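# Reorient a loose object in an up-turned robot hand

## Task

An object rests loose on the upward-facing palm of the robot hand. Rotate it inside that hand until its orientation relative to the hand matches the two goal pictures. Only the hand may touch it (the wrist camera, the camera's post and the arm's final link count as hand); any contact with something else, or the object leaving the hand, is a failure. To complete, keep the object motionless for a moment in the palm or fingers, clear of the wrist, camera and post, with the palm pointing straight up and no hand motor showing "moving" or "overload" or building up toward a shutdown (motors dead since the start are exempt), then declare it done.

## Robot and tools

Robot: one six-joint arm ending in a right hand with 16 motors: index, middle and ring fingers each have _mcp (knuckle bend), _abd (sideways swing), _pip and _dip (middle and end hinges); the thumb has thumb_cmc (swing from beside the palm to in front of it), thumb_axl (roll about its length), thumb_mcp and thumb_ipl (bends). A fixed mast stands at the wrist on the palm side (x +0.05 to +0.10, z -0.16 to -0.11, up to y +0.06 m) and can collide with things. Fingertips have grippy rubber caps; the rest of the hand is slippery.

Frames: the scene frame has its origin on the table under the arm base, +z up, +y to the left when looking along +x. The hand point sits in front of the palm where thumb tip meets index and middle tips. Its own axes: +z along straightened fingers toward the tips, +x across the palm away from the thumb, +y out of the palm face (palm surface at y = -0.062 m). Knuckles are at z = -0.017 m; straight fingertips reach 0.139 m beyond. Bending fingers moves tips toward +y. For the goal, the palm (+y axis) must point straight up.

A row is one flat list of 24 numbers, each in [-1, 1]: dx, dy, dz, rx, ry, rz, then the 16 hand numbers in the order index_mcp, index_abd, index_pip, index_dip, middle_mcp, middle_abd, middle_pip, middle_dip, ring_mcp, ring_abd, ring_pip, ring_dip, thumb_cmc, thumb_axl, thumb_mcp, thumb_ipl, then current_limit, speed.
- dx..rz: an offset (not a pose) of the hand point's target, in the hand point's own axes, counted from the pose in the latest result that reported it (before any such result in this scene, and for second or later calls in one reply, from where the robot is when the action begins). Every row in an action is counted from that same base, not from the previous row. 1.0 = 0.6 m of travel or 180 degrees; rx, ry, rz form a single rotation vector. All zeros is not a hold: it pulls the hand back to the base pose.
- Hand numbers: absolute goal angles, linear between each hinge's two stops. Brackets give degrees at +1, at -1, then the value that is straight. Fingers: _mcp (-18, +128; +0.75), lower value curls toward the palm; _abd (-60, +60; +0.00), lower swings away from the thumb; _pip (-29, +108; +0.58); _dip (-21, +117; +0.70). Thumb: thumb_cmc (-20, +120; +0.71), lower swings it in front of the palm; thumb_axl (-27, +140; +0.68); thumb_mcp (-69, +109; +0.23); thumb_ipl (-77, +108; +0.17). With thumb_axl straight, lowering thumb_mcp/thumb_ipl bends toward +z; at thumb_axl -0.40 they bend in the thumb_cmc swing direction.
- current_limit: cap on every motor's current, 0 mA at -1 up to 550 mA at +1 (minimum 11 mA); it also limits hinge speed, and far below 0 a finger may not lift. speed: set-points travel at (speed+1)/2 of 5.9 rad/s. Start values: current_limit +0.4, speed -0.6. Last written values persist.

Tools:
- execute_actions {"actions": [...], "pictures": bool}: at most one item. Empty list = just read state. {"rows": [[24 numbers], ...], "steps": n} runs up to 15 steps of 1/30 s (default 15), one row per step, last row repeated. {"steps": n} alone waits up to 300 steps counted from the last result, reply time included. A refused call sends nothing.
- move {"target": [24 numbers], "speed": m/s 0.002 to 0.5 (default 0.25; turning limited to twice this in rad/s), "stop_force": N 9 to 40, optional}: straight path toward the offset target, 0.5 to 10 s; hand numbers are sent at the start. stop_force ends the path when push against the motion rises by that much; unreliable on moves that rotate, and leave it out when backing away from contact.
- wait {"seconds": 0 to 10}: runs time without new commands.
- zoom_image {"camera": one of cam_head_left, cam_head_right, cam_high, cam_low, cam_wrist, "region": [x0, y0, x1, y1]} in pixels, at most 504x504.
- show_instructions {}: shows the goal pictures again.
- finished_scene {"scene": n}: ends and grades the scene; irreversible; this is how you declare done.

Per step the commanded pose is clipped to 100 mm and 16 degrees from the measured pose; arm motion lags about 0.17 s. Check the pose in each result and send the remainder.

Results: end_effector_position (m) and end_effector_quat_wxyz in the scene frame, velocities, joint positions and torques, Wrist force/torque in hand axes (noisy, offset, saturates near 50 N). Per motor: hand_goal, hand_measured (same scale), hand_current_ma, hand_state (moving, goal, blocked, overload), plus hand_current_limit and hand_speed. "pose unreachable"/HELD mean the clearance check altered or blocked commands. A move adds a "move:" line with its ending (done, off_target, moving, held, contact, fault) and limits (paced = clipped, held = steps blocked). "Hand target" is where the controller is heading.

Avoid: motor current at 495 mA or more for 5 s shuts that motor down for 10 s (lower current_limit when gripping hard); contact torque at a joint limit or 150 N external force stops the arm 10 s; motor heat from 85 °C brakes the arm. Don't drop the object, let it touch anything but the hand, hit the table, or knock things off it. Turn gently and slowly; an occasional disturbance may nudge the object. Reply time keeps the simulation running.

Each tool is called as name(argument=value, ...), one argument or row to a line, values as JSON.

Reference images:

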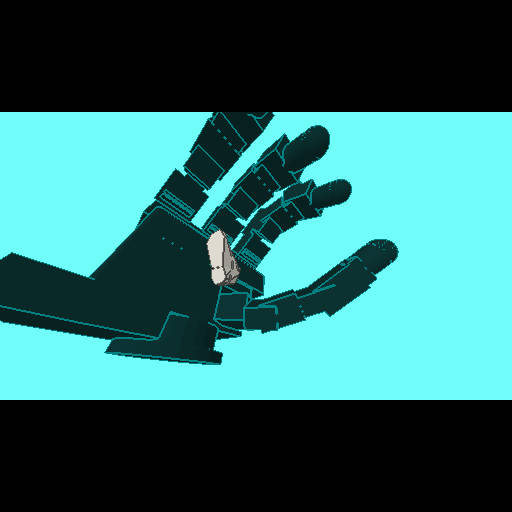

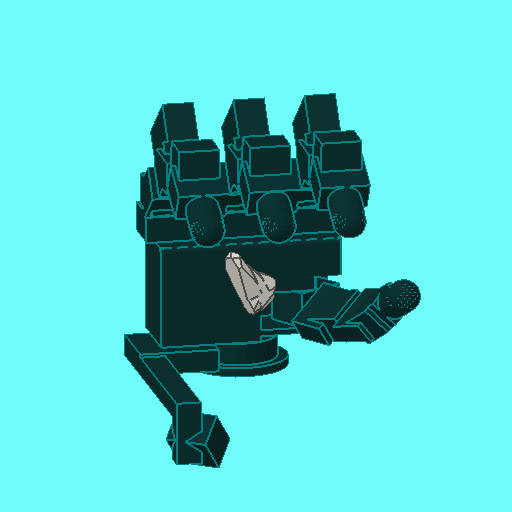

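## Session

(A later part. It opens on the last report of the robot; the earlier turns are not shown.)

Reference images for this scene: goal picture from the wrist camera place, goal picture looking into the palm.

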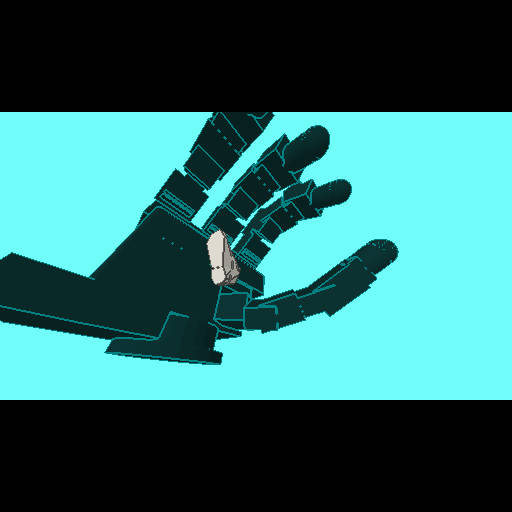

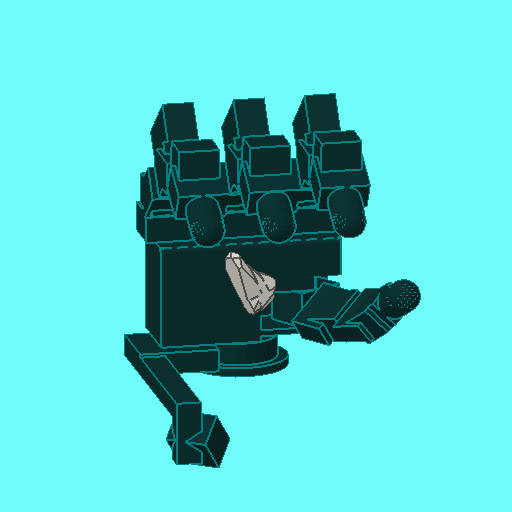

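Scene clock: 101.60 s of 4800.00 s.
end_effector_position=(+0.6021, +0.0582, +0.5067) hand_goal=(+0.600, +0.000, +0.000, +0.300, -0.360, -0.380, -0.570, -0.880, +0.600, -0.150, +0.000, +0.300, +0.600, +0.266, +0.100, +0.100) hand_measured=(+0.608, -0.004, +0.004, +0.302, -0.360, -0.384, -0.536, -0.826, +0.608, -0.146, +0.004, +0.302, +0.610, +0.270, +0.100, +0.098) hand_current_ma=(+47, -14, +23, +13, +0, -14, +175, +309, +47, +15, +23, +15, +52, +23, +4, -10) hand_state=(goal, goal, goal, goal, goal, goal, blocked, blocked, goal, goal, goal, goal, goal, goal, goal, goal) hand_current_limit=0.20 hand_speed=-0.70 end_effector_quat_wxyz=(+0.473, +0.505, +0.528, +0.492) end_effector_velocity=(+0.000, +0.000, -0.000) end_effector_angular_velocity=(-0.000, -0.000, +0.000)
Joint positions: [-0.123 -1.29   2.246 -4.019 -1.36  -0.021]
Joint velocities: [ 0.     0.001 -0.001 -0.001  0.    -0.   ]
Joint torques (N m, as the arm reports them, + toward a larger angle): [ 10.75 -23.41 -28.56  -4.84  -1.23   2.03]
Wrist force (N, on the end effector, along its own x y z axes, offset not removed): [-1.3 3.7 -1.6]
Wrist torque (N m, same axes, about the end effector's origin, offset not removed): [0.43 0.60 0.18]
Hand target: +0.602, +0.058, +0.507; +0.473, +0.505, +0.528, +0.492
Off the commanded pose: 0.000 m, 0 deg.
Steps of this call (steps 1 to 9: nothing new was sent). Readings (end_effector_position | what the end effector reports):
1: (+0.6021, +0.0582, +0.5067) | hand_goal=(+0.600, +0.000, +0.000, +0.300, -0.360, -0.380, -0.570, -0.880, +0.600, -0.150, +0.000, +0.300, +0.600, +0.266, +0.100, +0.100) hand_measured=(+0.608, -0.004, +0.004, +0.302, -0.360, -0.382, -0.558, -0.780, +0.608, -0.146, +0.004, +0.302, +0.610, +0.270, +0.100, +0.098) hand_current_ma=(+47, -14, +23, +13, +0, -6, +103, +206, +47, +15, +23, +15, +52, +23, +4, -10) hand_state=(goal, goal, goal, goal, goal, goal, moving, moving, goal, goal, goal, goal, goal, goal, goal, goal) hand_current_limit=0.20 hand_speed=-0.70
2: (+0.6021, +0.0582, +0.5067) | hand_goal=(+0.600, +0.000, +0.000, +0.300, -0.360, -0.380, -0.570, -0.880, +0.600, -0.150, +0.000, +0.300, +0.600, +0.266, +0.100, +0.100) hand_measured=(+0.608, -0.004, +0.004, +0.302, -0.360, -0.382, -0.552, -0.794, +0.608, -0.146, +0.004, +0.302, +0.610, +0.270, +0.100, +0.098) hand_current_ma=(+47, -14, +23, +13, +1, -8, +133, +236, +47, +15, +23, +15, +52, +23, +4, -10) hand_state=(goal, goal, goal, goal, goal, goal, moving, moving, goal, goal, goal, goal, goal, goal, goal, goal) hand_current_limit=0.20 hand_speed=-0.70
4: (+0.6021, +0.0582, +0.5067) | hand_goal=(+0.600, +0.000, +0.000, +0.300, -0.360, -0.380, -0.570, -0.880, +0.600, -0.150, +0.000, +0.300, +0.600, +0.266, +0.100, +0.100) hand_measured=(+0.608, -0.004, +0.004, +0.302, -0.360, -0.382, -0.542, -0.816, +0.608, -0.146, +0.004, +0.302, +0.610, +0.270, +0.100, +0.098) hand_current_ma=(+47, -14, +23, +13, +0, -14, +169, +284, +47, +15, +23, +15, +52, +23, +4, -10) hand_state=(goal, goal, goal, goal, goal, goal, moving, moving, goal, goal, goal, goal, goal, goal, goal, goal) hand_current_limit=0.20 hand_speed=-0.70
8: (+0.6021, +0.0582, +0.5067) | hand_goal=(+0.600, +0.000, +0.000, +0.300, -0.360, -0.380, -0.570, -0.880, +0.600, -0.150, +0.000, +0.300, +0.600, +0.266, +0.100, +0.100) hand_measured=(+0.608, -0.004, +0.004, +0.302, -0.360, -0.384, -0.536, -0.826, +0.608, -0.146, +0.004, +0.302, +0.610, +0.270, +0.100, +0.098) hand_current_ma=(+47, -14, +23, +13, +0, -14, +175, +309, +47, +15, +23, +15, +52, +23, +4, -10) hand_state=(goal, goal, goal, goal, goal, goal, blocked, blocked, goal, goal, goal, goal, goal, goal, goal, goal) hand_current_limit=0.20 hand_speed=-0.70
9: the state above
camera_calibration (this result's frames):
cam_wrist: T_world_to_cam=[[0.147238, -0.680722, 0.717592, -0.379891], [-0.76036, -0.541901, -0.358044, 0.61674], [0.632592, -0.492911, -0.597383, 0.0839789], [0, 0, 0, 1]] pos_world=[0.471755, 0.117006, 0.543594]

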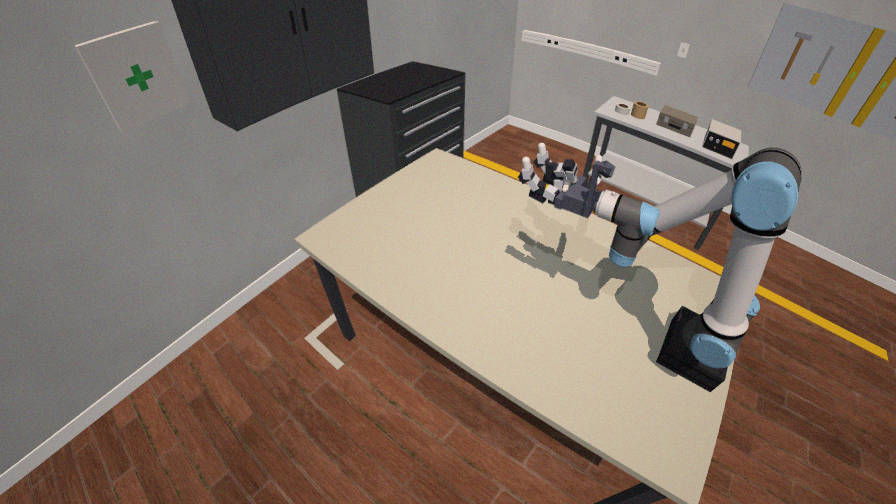

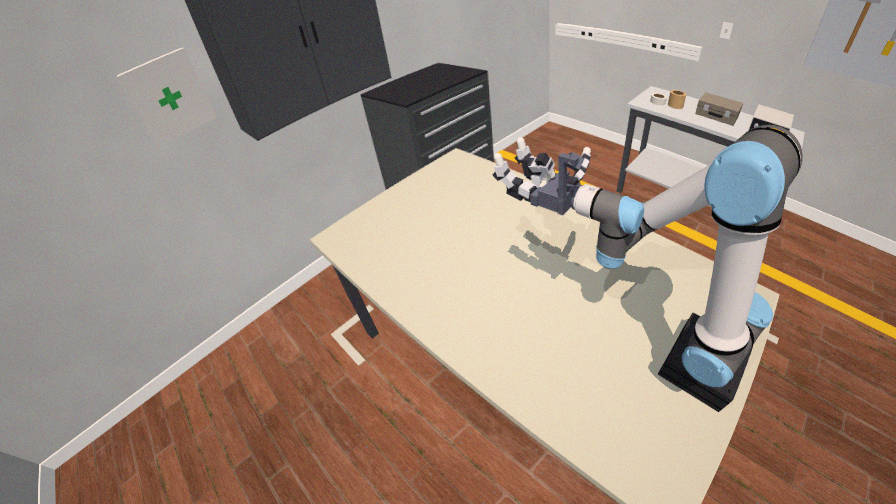

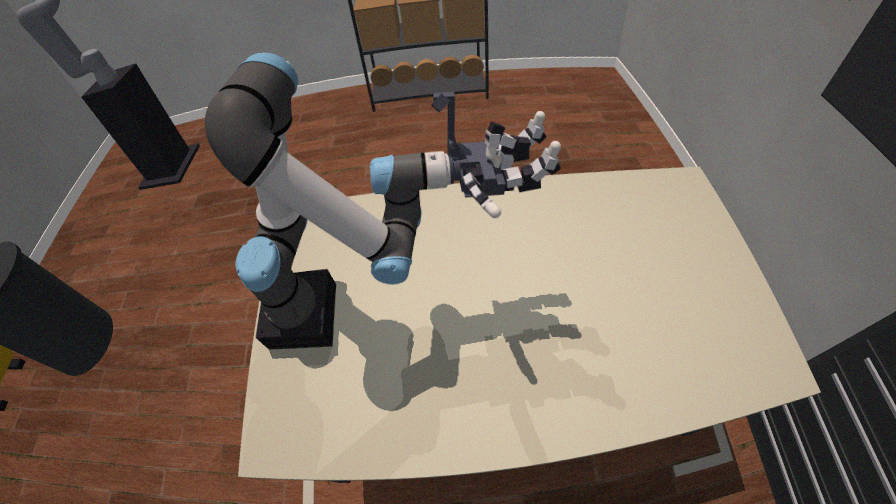

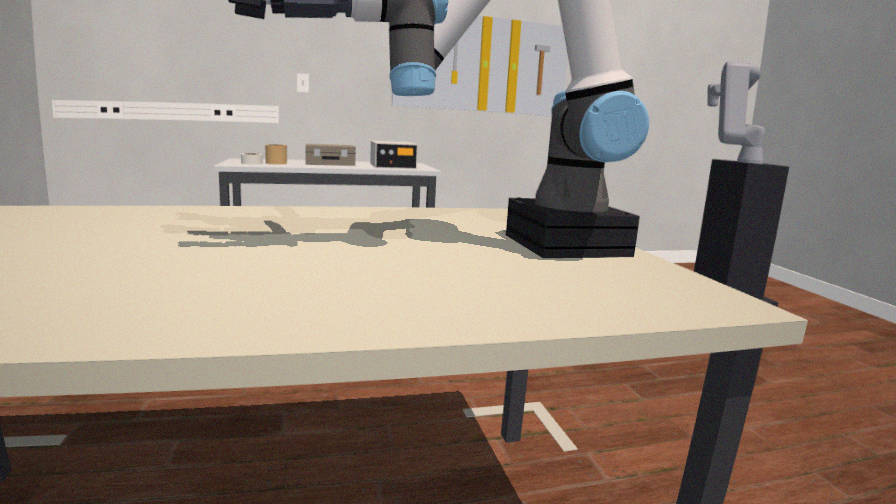

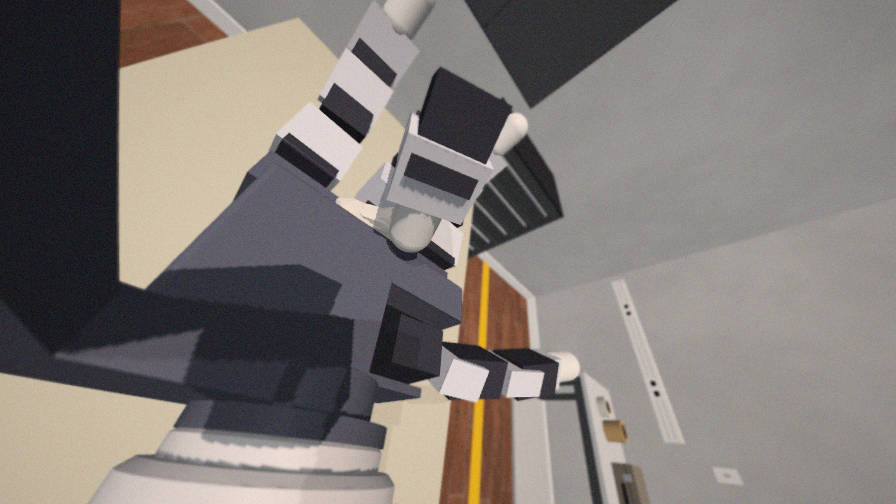

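move(
  target=[0,0,0,0,0,0,0.6,0,0.0,0.3,0.15,-0.38,-0.57,-0.88,0.6,-0.4,0.0,0.3,0.6,0.266,0.1,0.1,0.2,-0.85],
)

zoom_image(
  camera="cam_high",
  region=[450, 100, 570, 220],
)

Scene clock: 105.63 s of 4800.00 s.
end_effector_position=(+0.6021, +0.0582, +0.5067) hand_goal=(+0.600, +0.000, +0.000, +0.300, +0.150, -0.380, -0.570, -0.880, +0.600, -0.400, +0.000, +0.300, +0.600, +0.266, +0.100, +0.100) hand_measured=(+0.608, -0.004, +0.004, +0.302, +0.154, -0.384, -0.568, -0.878, +0.608, -0.396, +0.004, +0.302, +0.610, +0.270, +0.100, +0.098) hand_current_ma=(+47, -14, +23, +13, +20, -14, +8, +12, +47, +14, +23, +15, +52, +23, +4, -10) hand_state=(goal, goal, goal, goal, goal, goal, goal, goal, goal, goal, goal, goal, goal, goal, goal, goal) hand_current_limit=0.20 hand_speed=-0.85 end_effector_quat_wxyz=(+0.473, +0.505, +0.528, +0.492) end_effector_velocity=(-0.000, -0.000, -0.000) end_effector_angular_velocity=(+0.000, +0.001, -0.000)
Joint positions: [-0.123 -1.29   2.246 -4.019 -1.36  -0.021]
Joint velocities: [-0.    -0.001  0.002  0.    -0.     0.   ]
Joint torques (N m, as the arm reports them, + toward a larger angle): [ 10.76 -23.47 -28.61  -4.88  -1.26   2.07]
Wrist force (N, on the end effector, along its own x y z axes, offset not removed): [-0.6 0.0 -0.3]
Wrist torque (N m, same axes, about the end effector's origin, offset not removed): [-0.22 0.29 0.18]
Hand target: +0.602, +0.058, +0.507; +0.473, +0.505, +0.528, +0.492
Off the commanded pose: 0.000 m, 0 deg.
move: done
camera_calibration (this result's frames):
cam_wrist: T_world_to_cam=[[0.147238, -0.680722, 0.717592, -0.379891], [-0.76036, -0.541901, -0.358044, 0.61674], [0.632592, -0.492911, -0.597382, 0.0839788], [0, 0, 0, 1]] pos_world=[0.471755, 0.117006, 0.543594]

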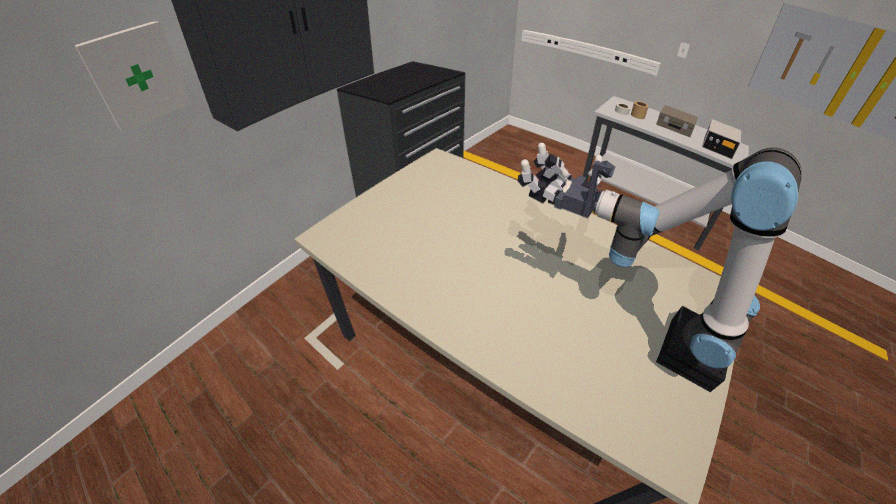

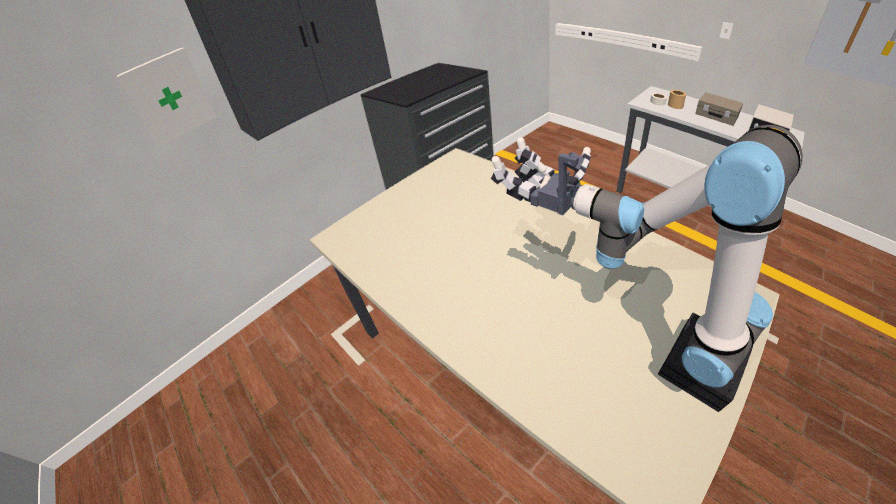

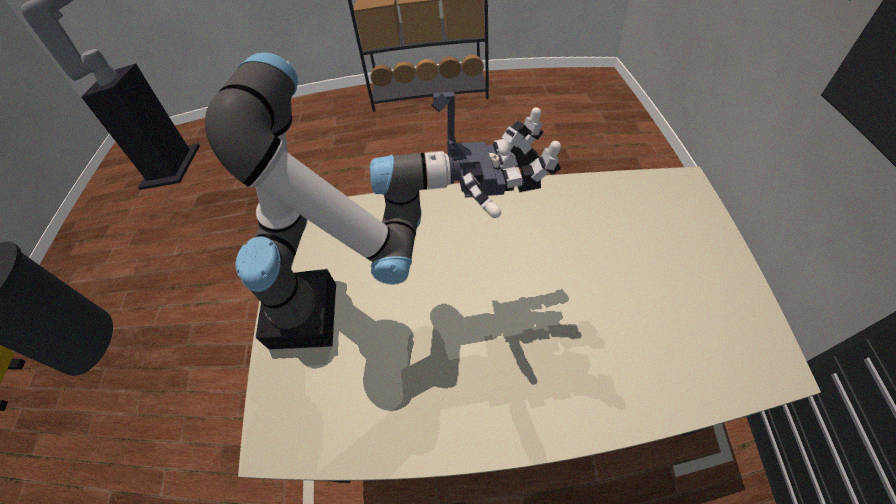

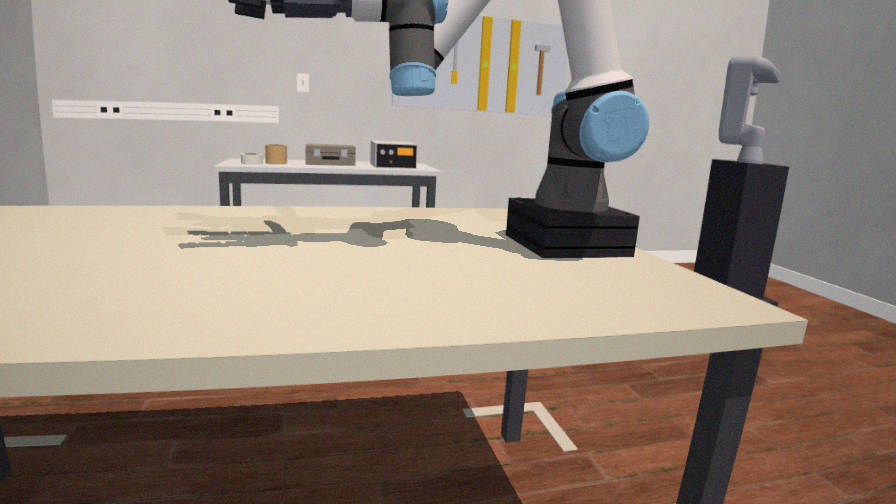

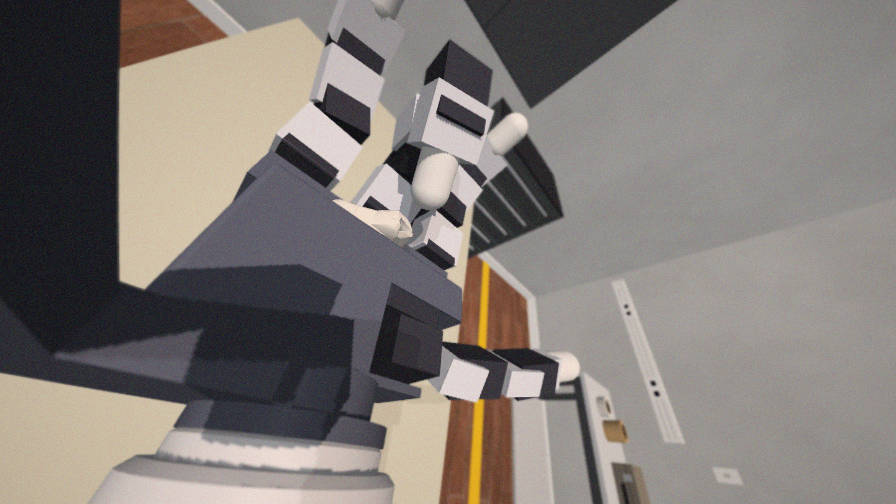

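Region (450, 100, 570, 220) of cam_high's 896x504 image, scaled by 4.200, with more detail than that image has.

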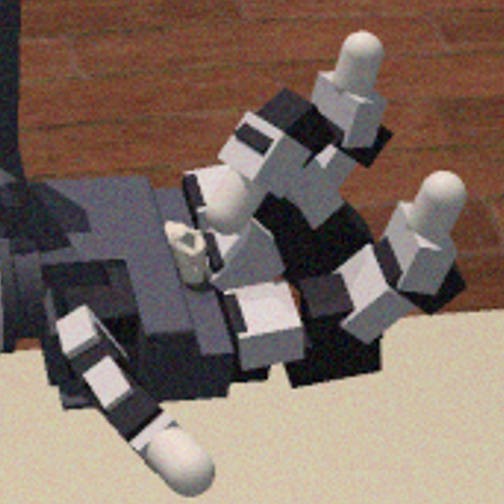

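move(
  target=[0,0,0,0.25,0,0,-0.07,-0.1,0.0,0.3,-0.07,-0.3,-0.73,-0.15,-0.07,-0.3,0.0,0.3,0.6,0.266,0.1,0.1,0.2,-0.7],
  speed=0.15,
)

zoom_image(
  camera="cam_high",
  region=[440, 80, 560, 200],
)

zoom_image(
  camera="cam_wrist",
  region=[300, 130, 480, 300],
)

Scene clock: 125.37 s of 4800.00 s.
end_effector_position=(+0.6018, +0.0583, +0.5065) hand_goal=(-0.070, -0.100, +0.000, +0.300, -0.070, -0.300, -0.730, -0.150, -0.070, -0.300, +0.000, +0.300, +0.600, +0.266, +0.100, +0.100) hand_measured=(-0.052, -0.098, +0.004, +0.302, -0.058, -0.304, -0.730, -0.154, -0.052, -0.304, +0.004, +0.302, +0.610, +0.270, +0.100, +0.098) hand_current_ma=(+103, +13, +19, +13, +64, -15, +3, -20, +101, -18, +19, +14, +53, +23, +4, -10) hand_state=(goal, goal, goal, goal, goal, goal, goal, goal, goal, goal, goal, goal, goal, goal, goal, goal) hand_current_limit=0.20 hand_speed=-0.70 end_effector_quat_wxyz=(+0.243, +0.648, +0.676, +0.253) end_effector_velocity=(-0.000, +0.000, +0.000) end_effector_angular_velocity=(+0.000, +0.007, +0.000)
Joint positions: [-0.109 -1.758  2.038 -2.551 -1.444 -0.154]
Joint velocities: [ 0.    -0.001 -0.005  0.014 -0.001 -0.   ]
Joint torques (N m, as the arm reports them, + toward a larger angle): [ 11.51 -19.03 -37.33  -1.77  -1.18  -2.17]
Wrist force (N, on the end effector, along its own x y z axes, offset not removed): [1.1 -0.3 -1.6]
Wrist torque (N m, same axes, about the end effector's origin, offset not removed): [0.15 0.15 0.35]
Hand target: +0.602, +0.058, +0.507; +0.243, +0.648, +0.676, +0.253
Off the commanded pose: 0.000 m, 0 deg.
After step 90, 13.70 s passed at rest.
move: done
camera_calibration (this result's frames):
cam_wrist: T_world_to_cam=[[0.6185, -0.661776, 0.423685, -0.515586], [-0.785142, -0.542262, 0.299172, 0.29854], [0.0317637, -0.517691, -0.854978, 0.577631], [0, 0, 0, 1]] pos_world=[0.534939, 0.119719, 0.622993]

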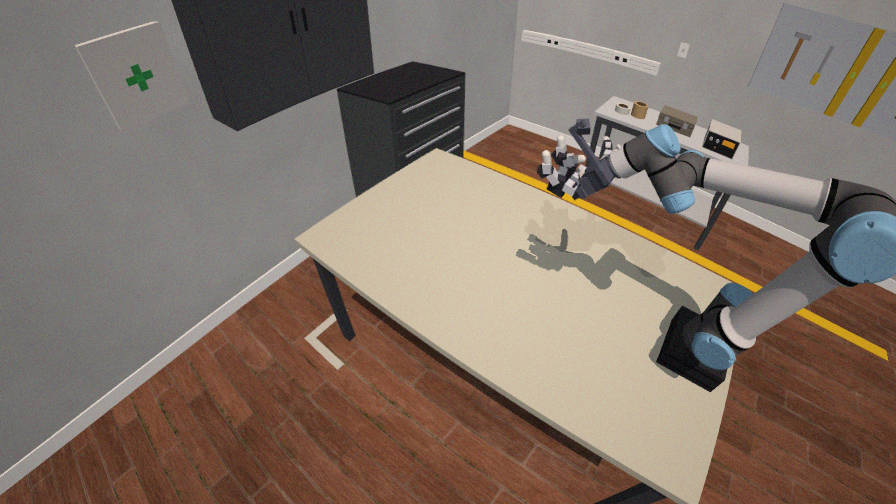

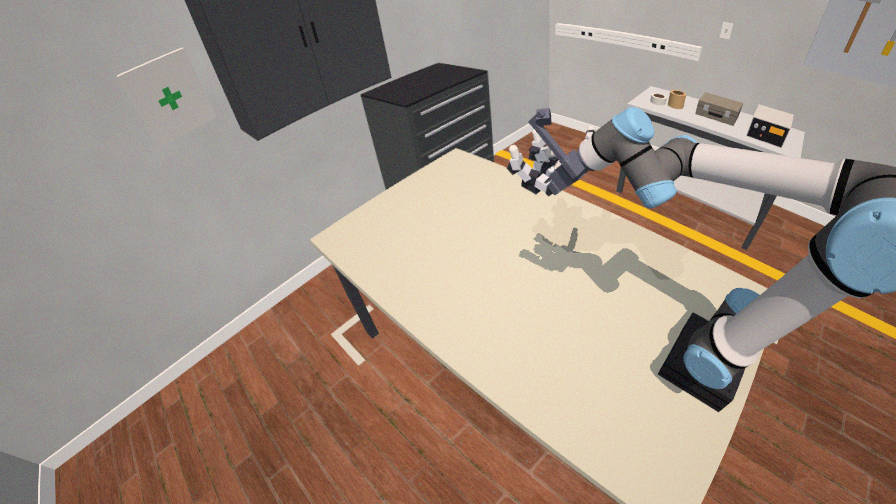

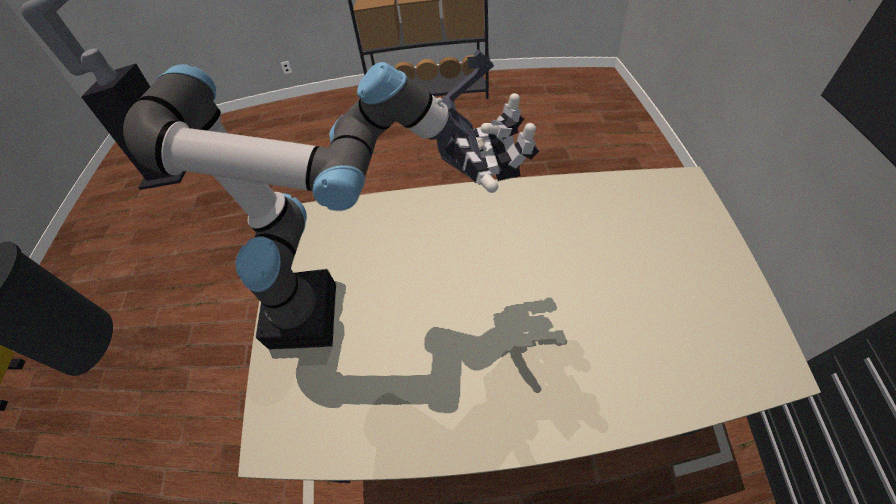

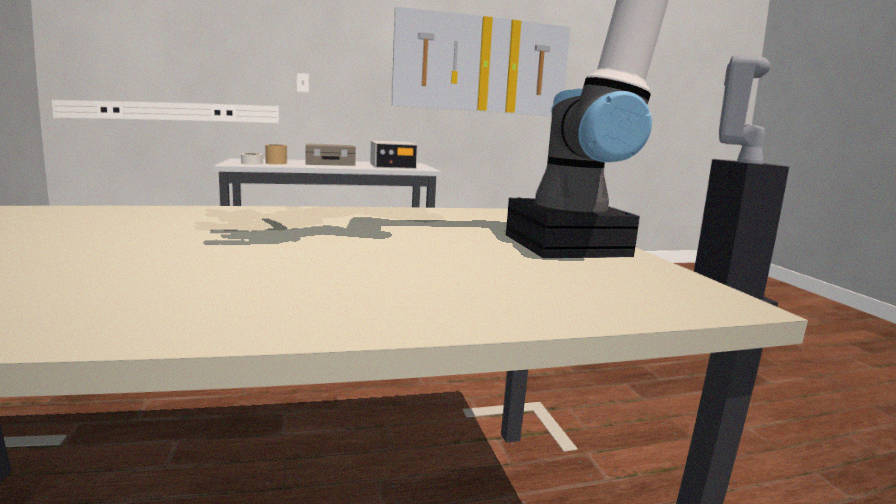

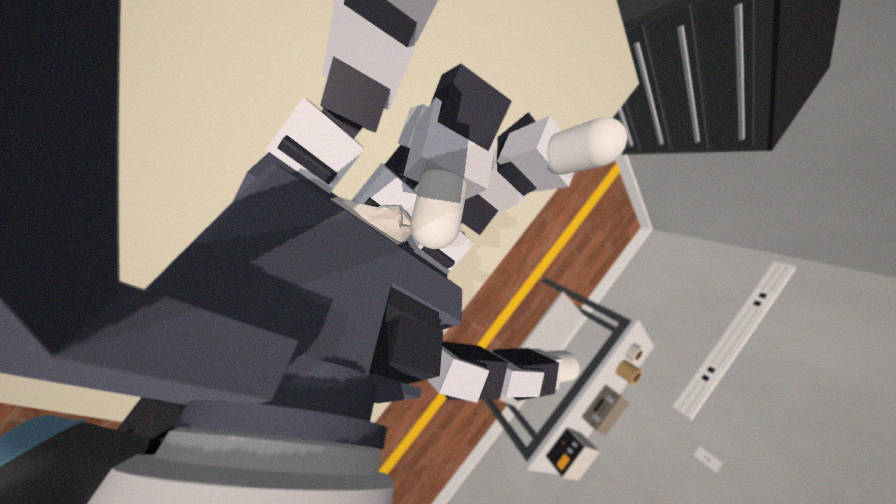

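Region (440, 80, 560, 200) of cam_high's 896x504 image, scaled by 4.200, with more detail than that image has.

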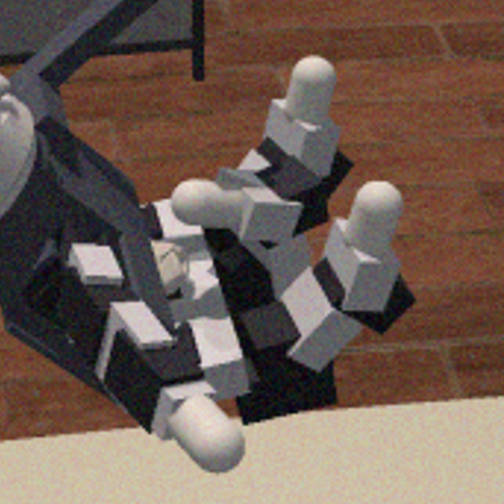

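Region (300, 130, 480, 300) of cam_wrist's 896x504 image, scaled by 2.800, with more detail than that image has.

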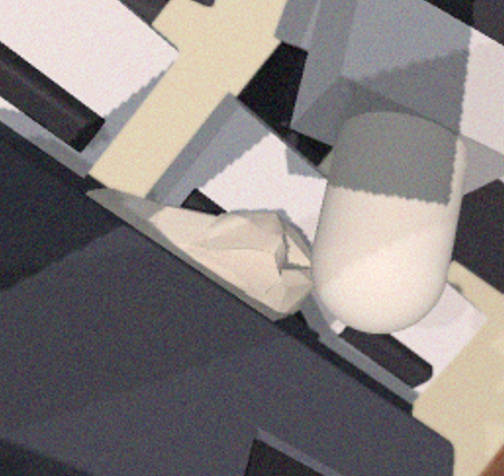

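move(
  target=[0,0,0,0.06,0,0,-0.15,-0.1,0.0,0.3,-0.14,-0.25,-0.88,-0.27,-0.15,-0.3,0.0,0.3,0.6,0.266,0.1,0.1,0.2,-0.8],
  speed=0.12,
)

zoom_image(
  camera="cam_high",
  region=[440, 80, 560, 200],
)

zoom_image(
  camera="cam_head_left",
  region=[530, 110, 630, 210],
)

Scene clock: 134.27 s of 4800.00 s.
end_effector_position=(+0.6018, +0.0583, +0.5066) hand_goal=(-0.150, -0.100, +0.000, +0.300, -0.140, -0.250, -0.880, -0.270, -0.150, -0.300, +0.000, +0.300, +0.600, +0.266, +0.100, +0.100) hand_measured=(-0.126, -0.098, +0.004, +0.302, -0.120, -0.254, -0.878, -0.268, -0.126, -0.304, +0.004, +0.302, +0.610, +0.270, +0.100, +0.098) hand_current_ma=(+131, +13, +19, +13, +102, -14, +8, +11, +130, -17, +19, +14, +53, +23, -3, -10) hand_state=(blocked, goal, goal, goal, goal, goal, goal, goal, blocked, goal, goal, goal, goal, goal, goal, goal) hand_current_limit=0.20 hand_speed=-0.80 end_effector_quat_wxyz=(+0.182, +0.668, +0.697, +0.189) end_effector_velocity=(+0.000, -0.000, -0.000) end_effector_angular_velocity=(-0.000, +0.010, -0.000)
Joint positions: [-0.097 -1.745  1.889 -2.23  -1.481 -0.163]
Joint velocities: [ 0.     0.003 -0.008  0.015 -0.002 -0.   ]
Joint torques (N m, as the arm reports them, + toward a larger angle): [ 12.36 -10.95 -40.13  -1.77  -1.23  -2.2 ]
Wrist force (N, on the end effector, along its own x y z axes, offset not removed): [-0.1 -1.0 -0.3]
Wrist torque (N m, same axes, about the end effector's origin, offset not removed): [-0.07 0.27 0.17]
Hand target: +0.602, +0.058, +0.507; +0.181, +0.668, +0.697, +0.189
Off the commanded pose: 0.000 m, 0 deg.
After step 90, 4.77 s passed at rest.
move: done
camera_calibration (this result's frames):
cam_wrist: T_world_to_cam=[[0.687019, -0.65909, 0.30595, -0.497292], [-0.715281, -0.539259, 0.444491, 0.182652], [-0.127973, -0.524214, -0.841916, 0.667536], [0, 0, 0, 1]] pos_world=[0.557724, 0.120668, 0.632968]

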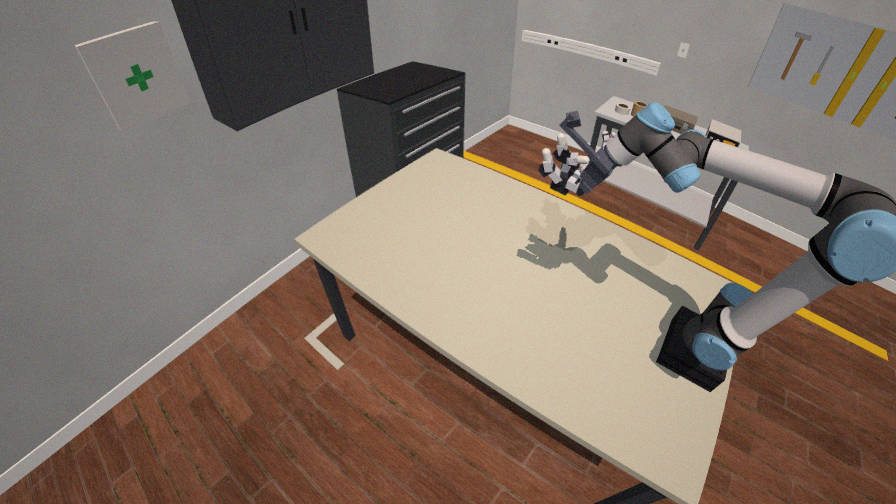

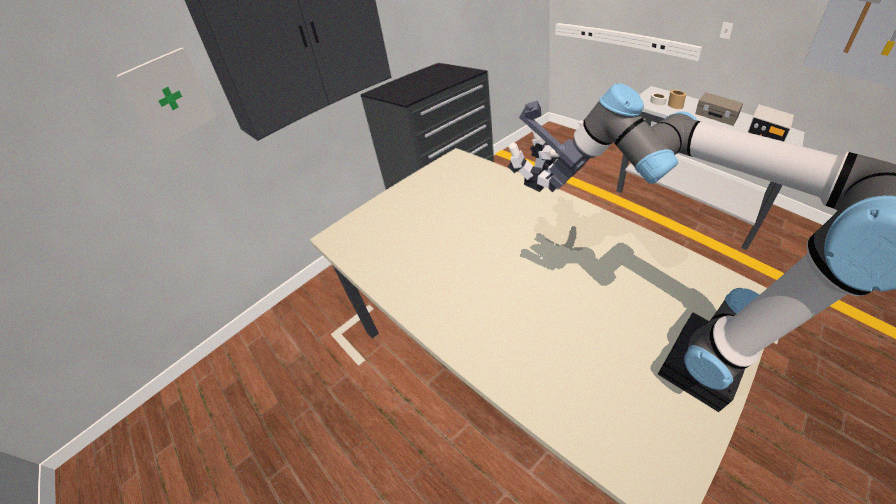

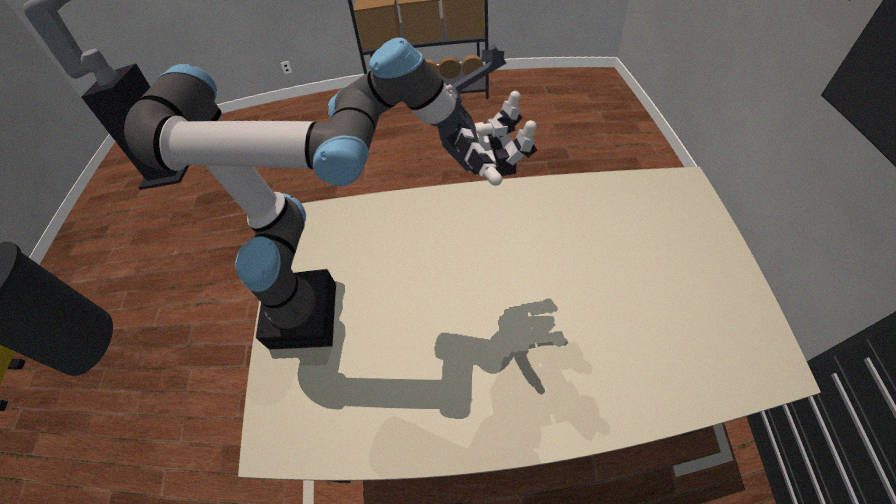

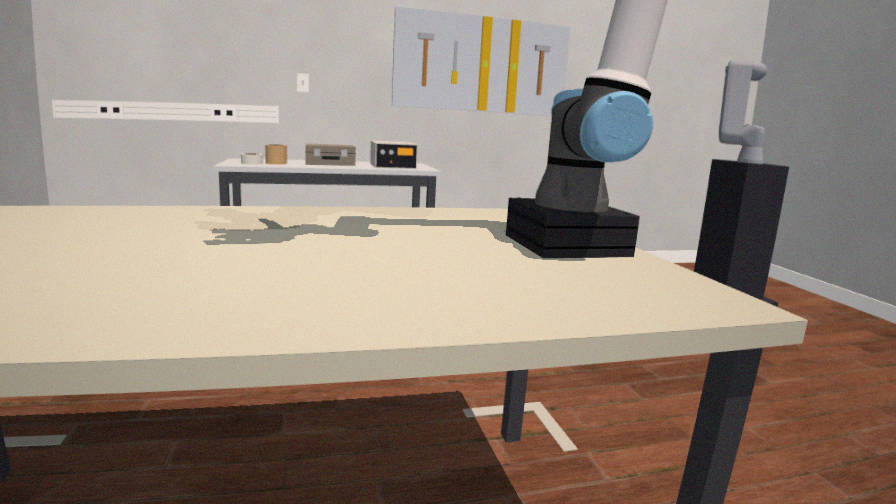

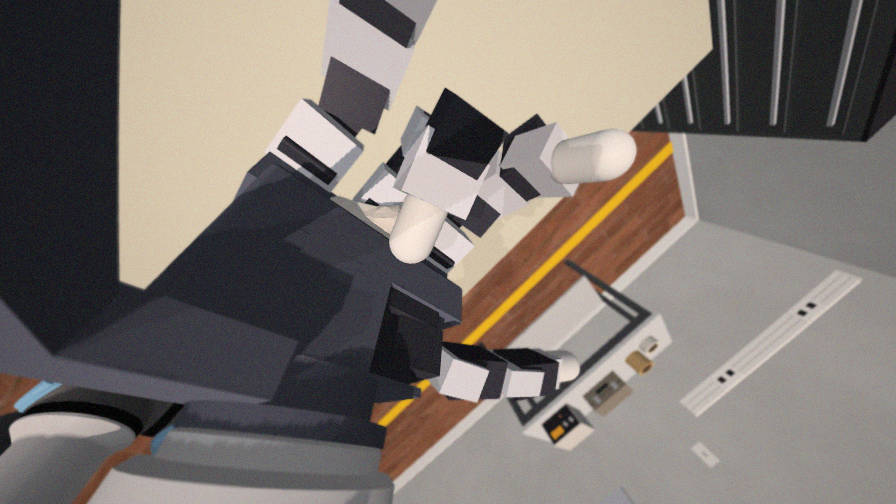

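Region (440, 80, 560, 200) of cam_high's 896x504 image, scaled by 4.200, with more detail than that image has.

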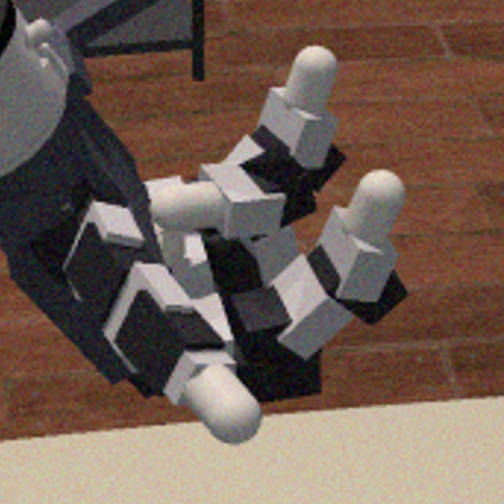

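Region (530, 110, 630, 210) of cam_head_left's 896x504 image, scaled by 5.040, with more detail than that image has.

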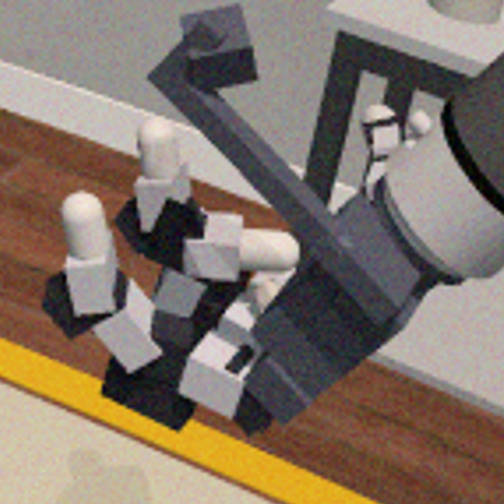

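move(
  target=[0,0,0,0,0,0,-0.15,-0.1,0.0,0.3,-0.12,-0.25,-0.84,-0.58,-0.15,-0.3,0.0,0.3,0.75,0.266,0.2,0.2,0.1,-0.83],
)

zoom_image(
  camera="cam_wrist",
  region=[300, 130, 480, 300],
)

zoom_image(
  camera="cam_high",
  region=[450, 100, 530, 180],
)

Scene clock: 138.17 s of 4800.00 s.
end_effector_position=(+0.6018, +0.0583, +0.5066) hand_goal=(-0.150, -0.100, +0.000, +0.300, -0.120, -0.250, -0.840, -0.580, -0.150, -0.300, +0.000, +0.300, +0.750, +0.266, +0.200, +0.200) hand_measured=(-0.126, -0.098, +0.004, +0.302, -0.112, -0.254, -0.808, -0.540, -0.126, -0.304, +0.004, +0.302, +0.754, +0.268, +0.194, +0.196) hand_current_ma=(+131, +13, +19, +13, +38, -14, +156, +231, +130, -17, +19, +14, +20, +17, -45, -26) hand_state=(blocked, goal, goal, goal, goal, goal, blocked, blocked, blocked, goal, goal, goal, goal, goal, goal, goal) hand_current_limit=0.10 hand_speed=-0.83 end_effector_quat_wxyz=(+0.182, +0.668, +0.697, +0.189) end_effector_velocity=(+0.000, -0.000, +0.000) end_effector_angular_velocity=(+0.000, -0.000, +0.000)
Joint positions: [-0.096 -1.745  1.889 -2.23  -1.481 -0.163]
Joint velocities: [ 0.     0.001 -0.001 -0.     0.    -0.   ]
Joint torques (N m, as the arm reports them, + toward a larger angle): [ -1.58 -26.61 -12.85  -6.29   1.63  -1.74]
Wrist force (N, on the end effector, along its own x y z axes, offset not removed): [-0.2 0.3 -0.4]
Wrist torque (N m, same axes, about the end effector's origin, offset not removed): [0.16 0.14 0.15]
Hand target: +0.602, +0.058, +0.507; +0.182, +0.668, +0.697, +0.189
Off the commanded pose: 0.000 m, 0 deg.
move: done
camera_calibration (this result's frames):
cam_wrist: T_world_to_cam=[[0.687056, -0.659051, 0.305952, -0.497297], [-0.715251, -0.539297, 0.444494, 0.18265], [-0.127945, -0.524225, -0.841914, 0.667534], [0, 0, 0, 1]] pos_world=[0.557719, 0.120696, 0.632968]

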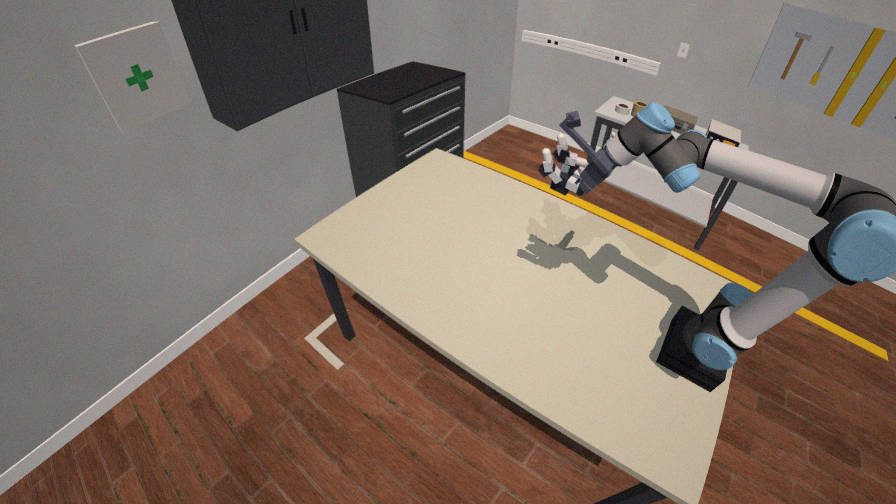

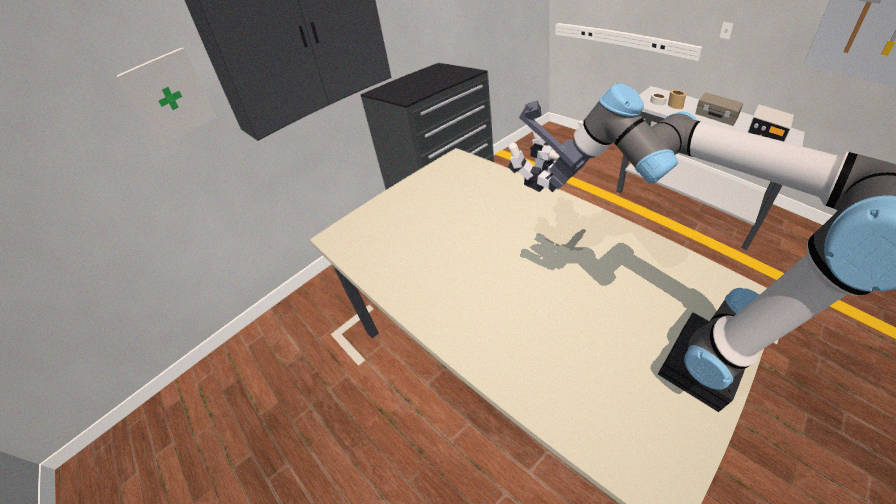

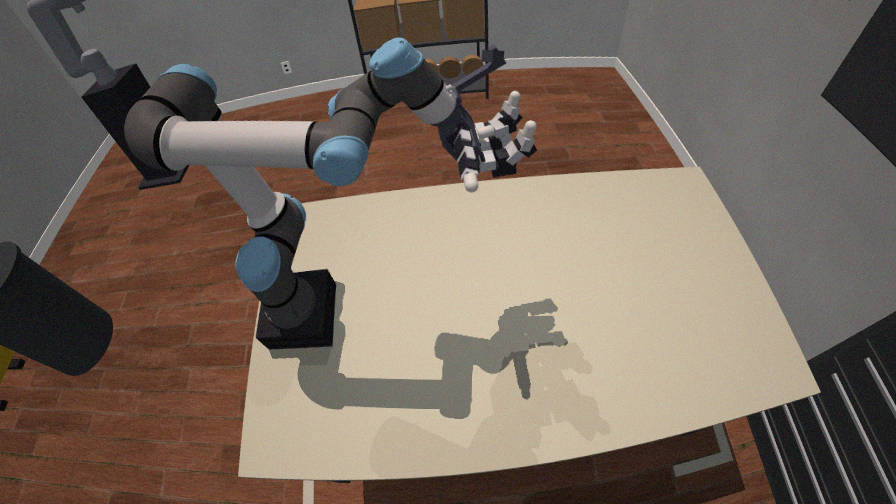

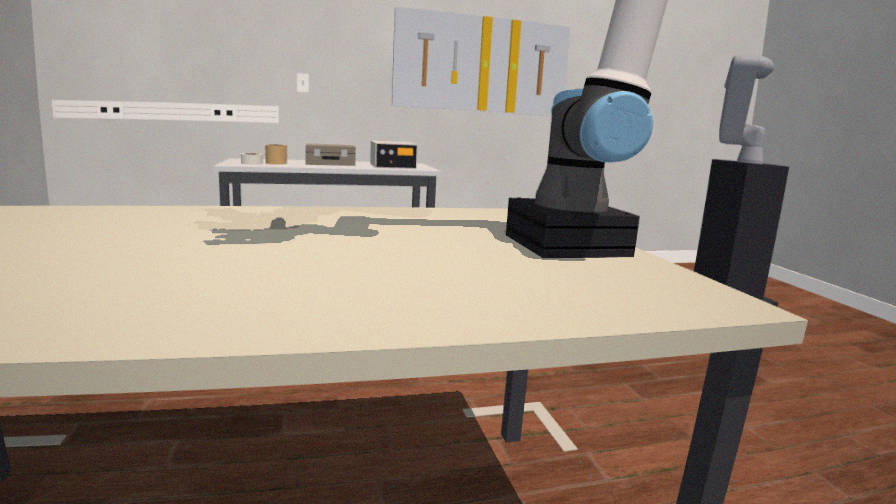

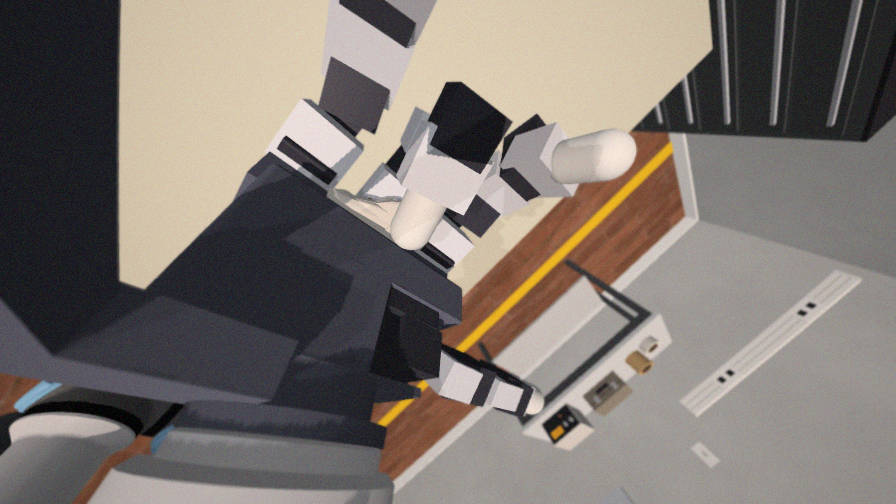

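Region (300, 130, 480, 300) of cam_wrist's 896x504 image, scaled by 2.800, with more detail than that image has.

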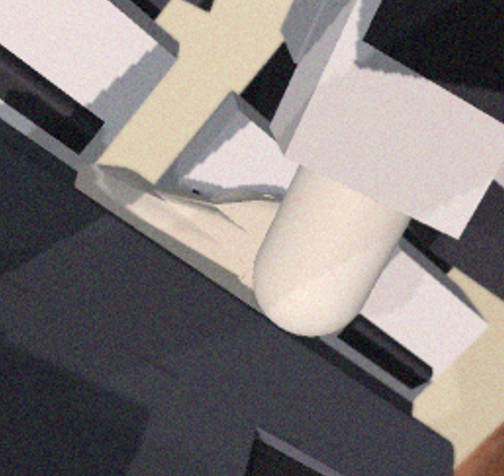

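Region (450, 100, 530, 180) of cam_high's 896x504 image, scaled by 6.300, with more detail than that image has.

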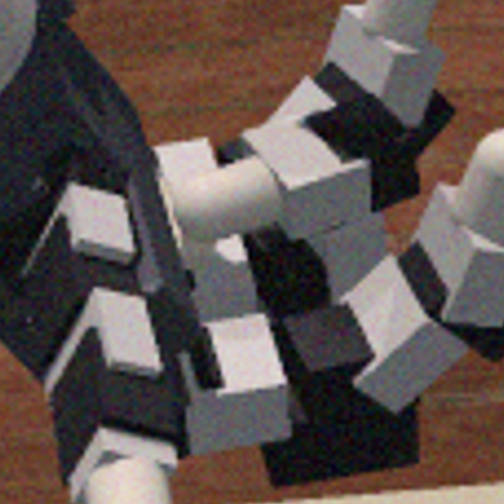

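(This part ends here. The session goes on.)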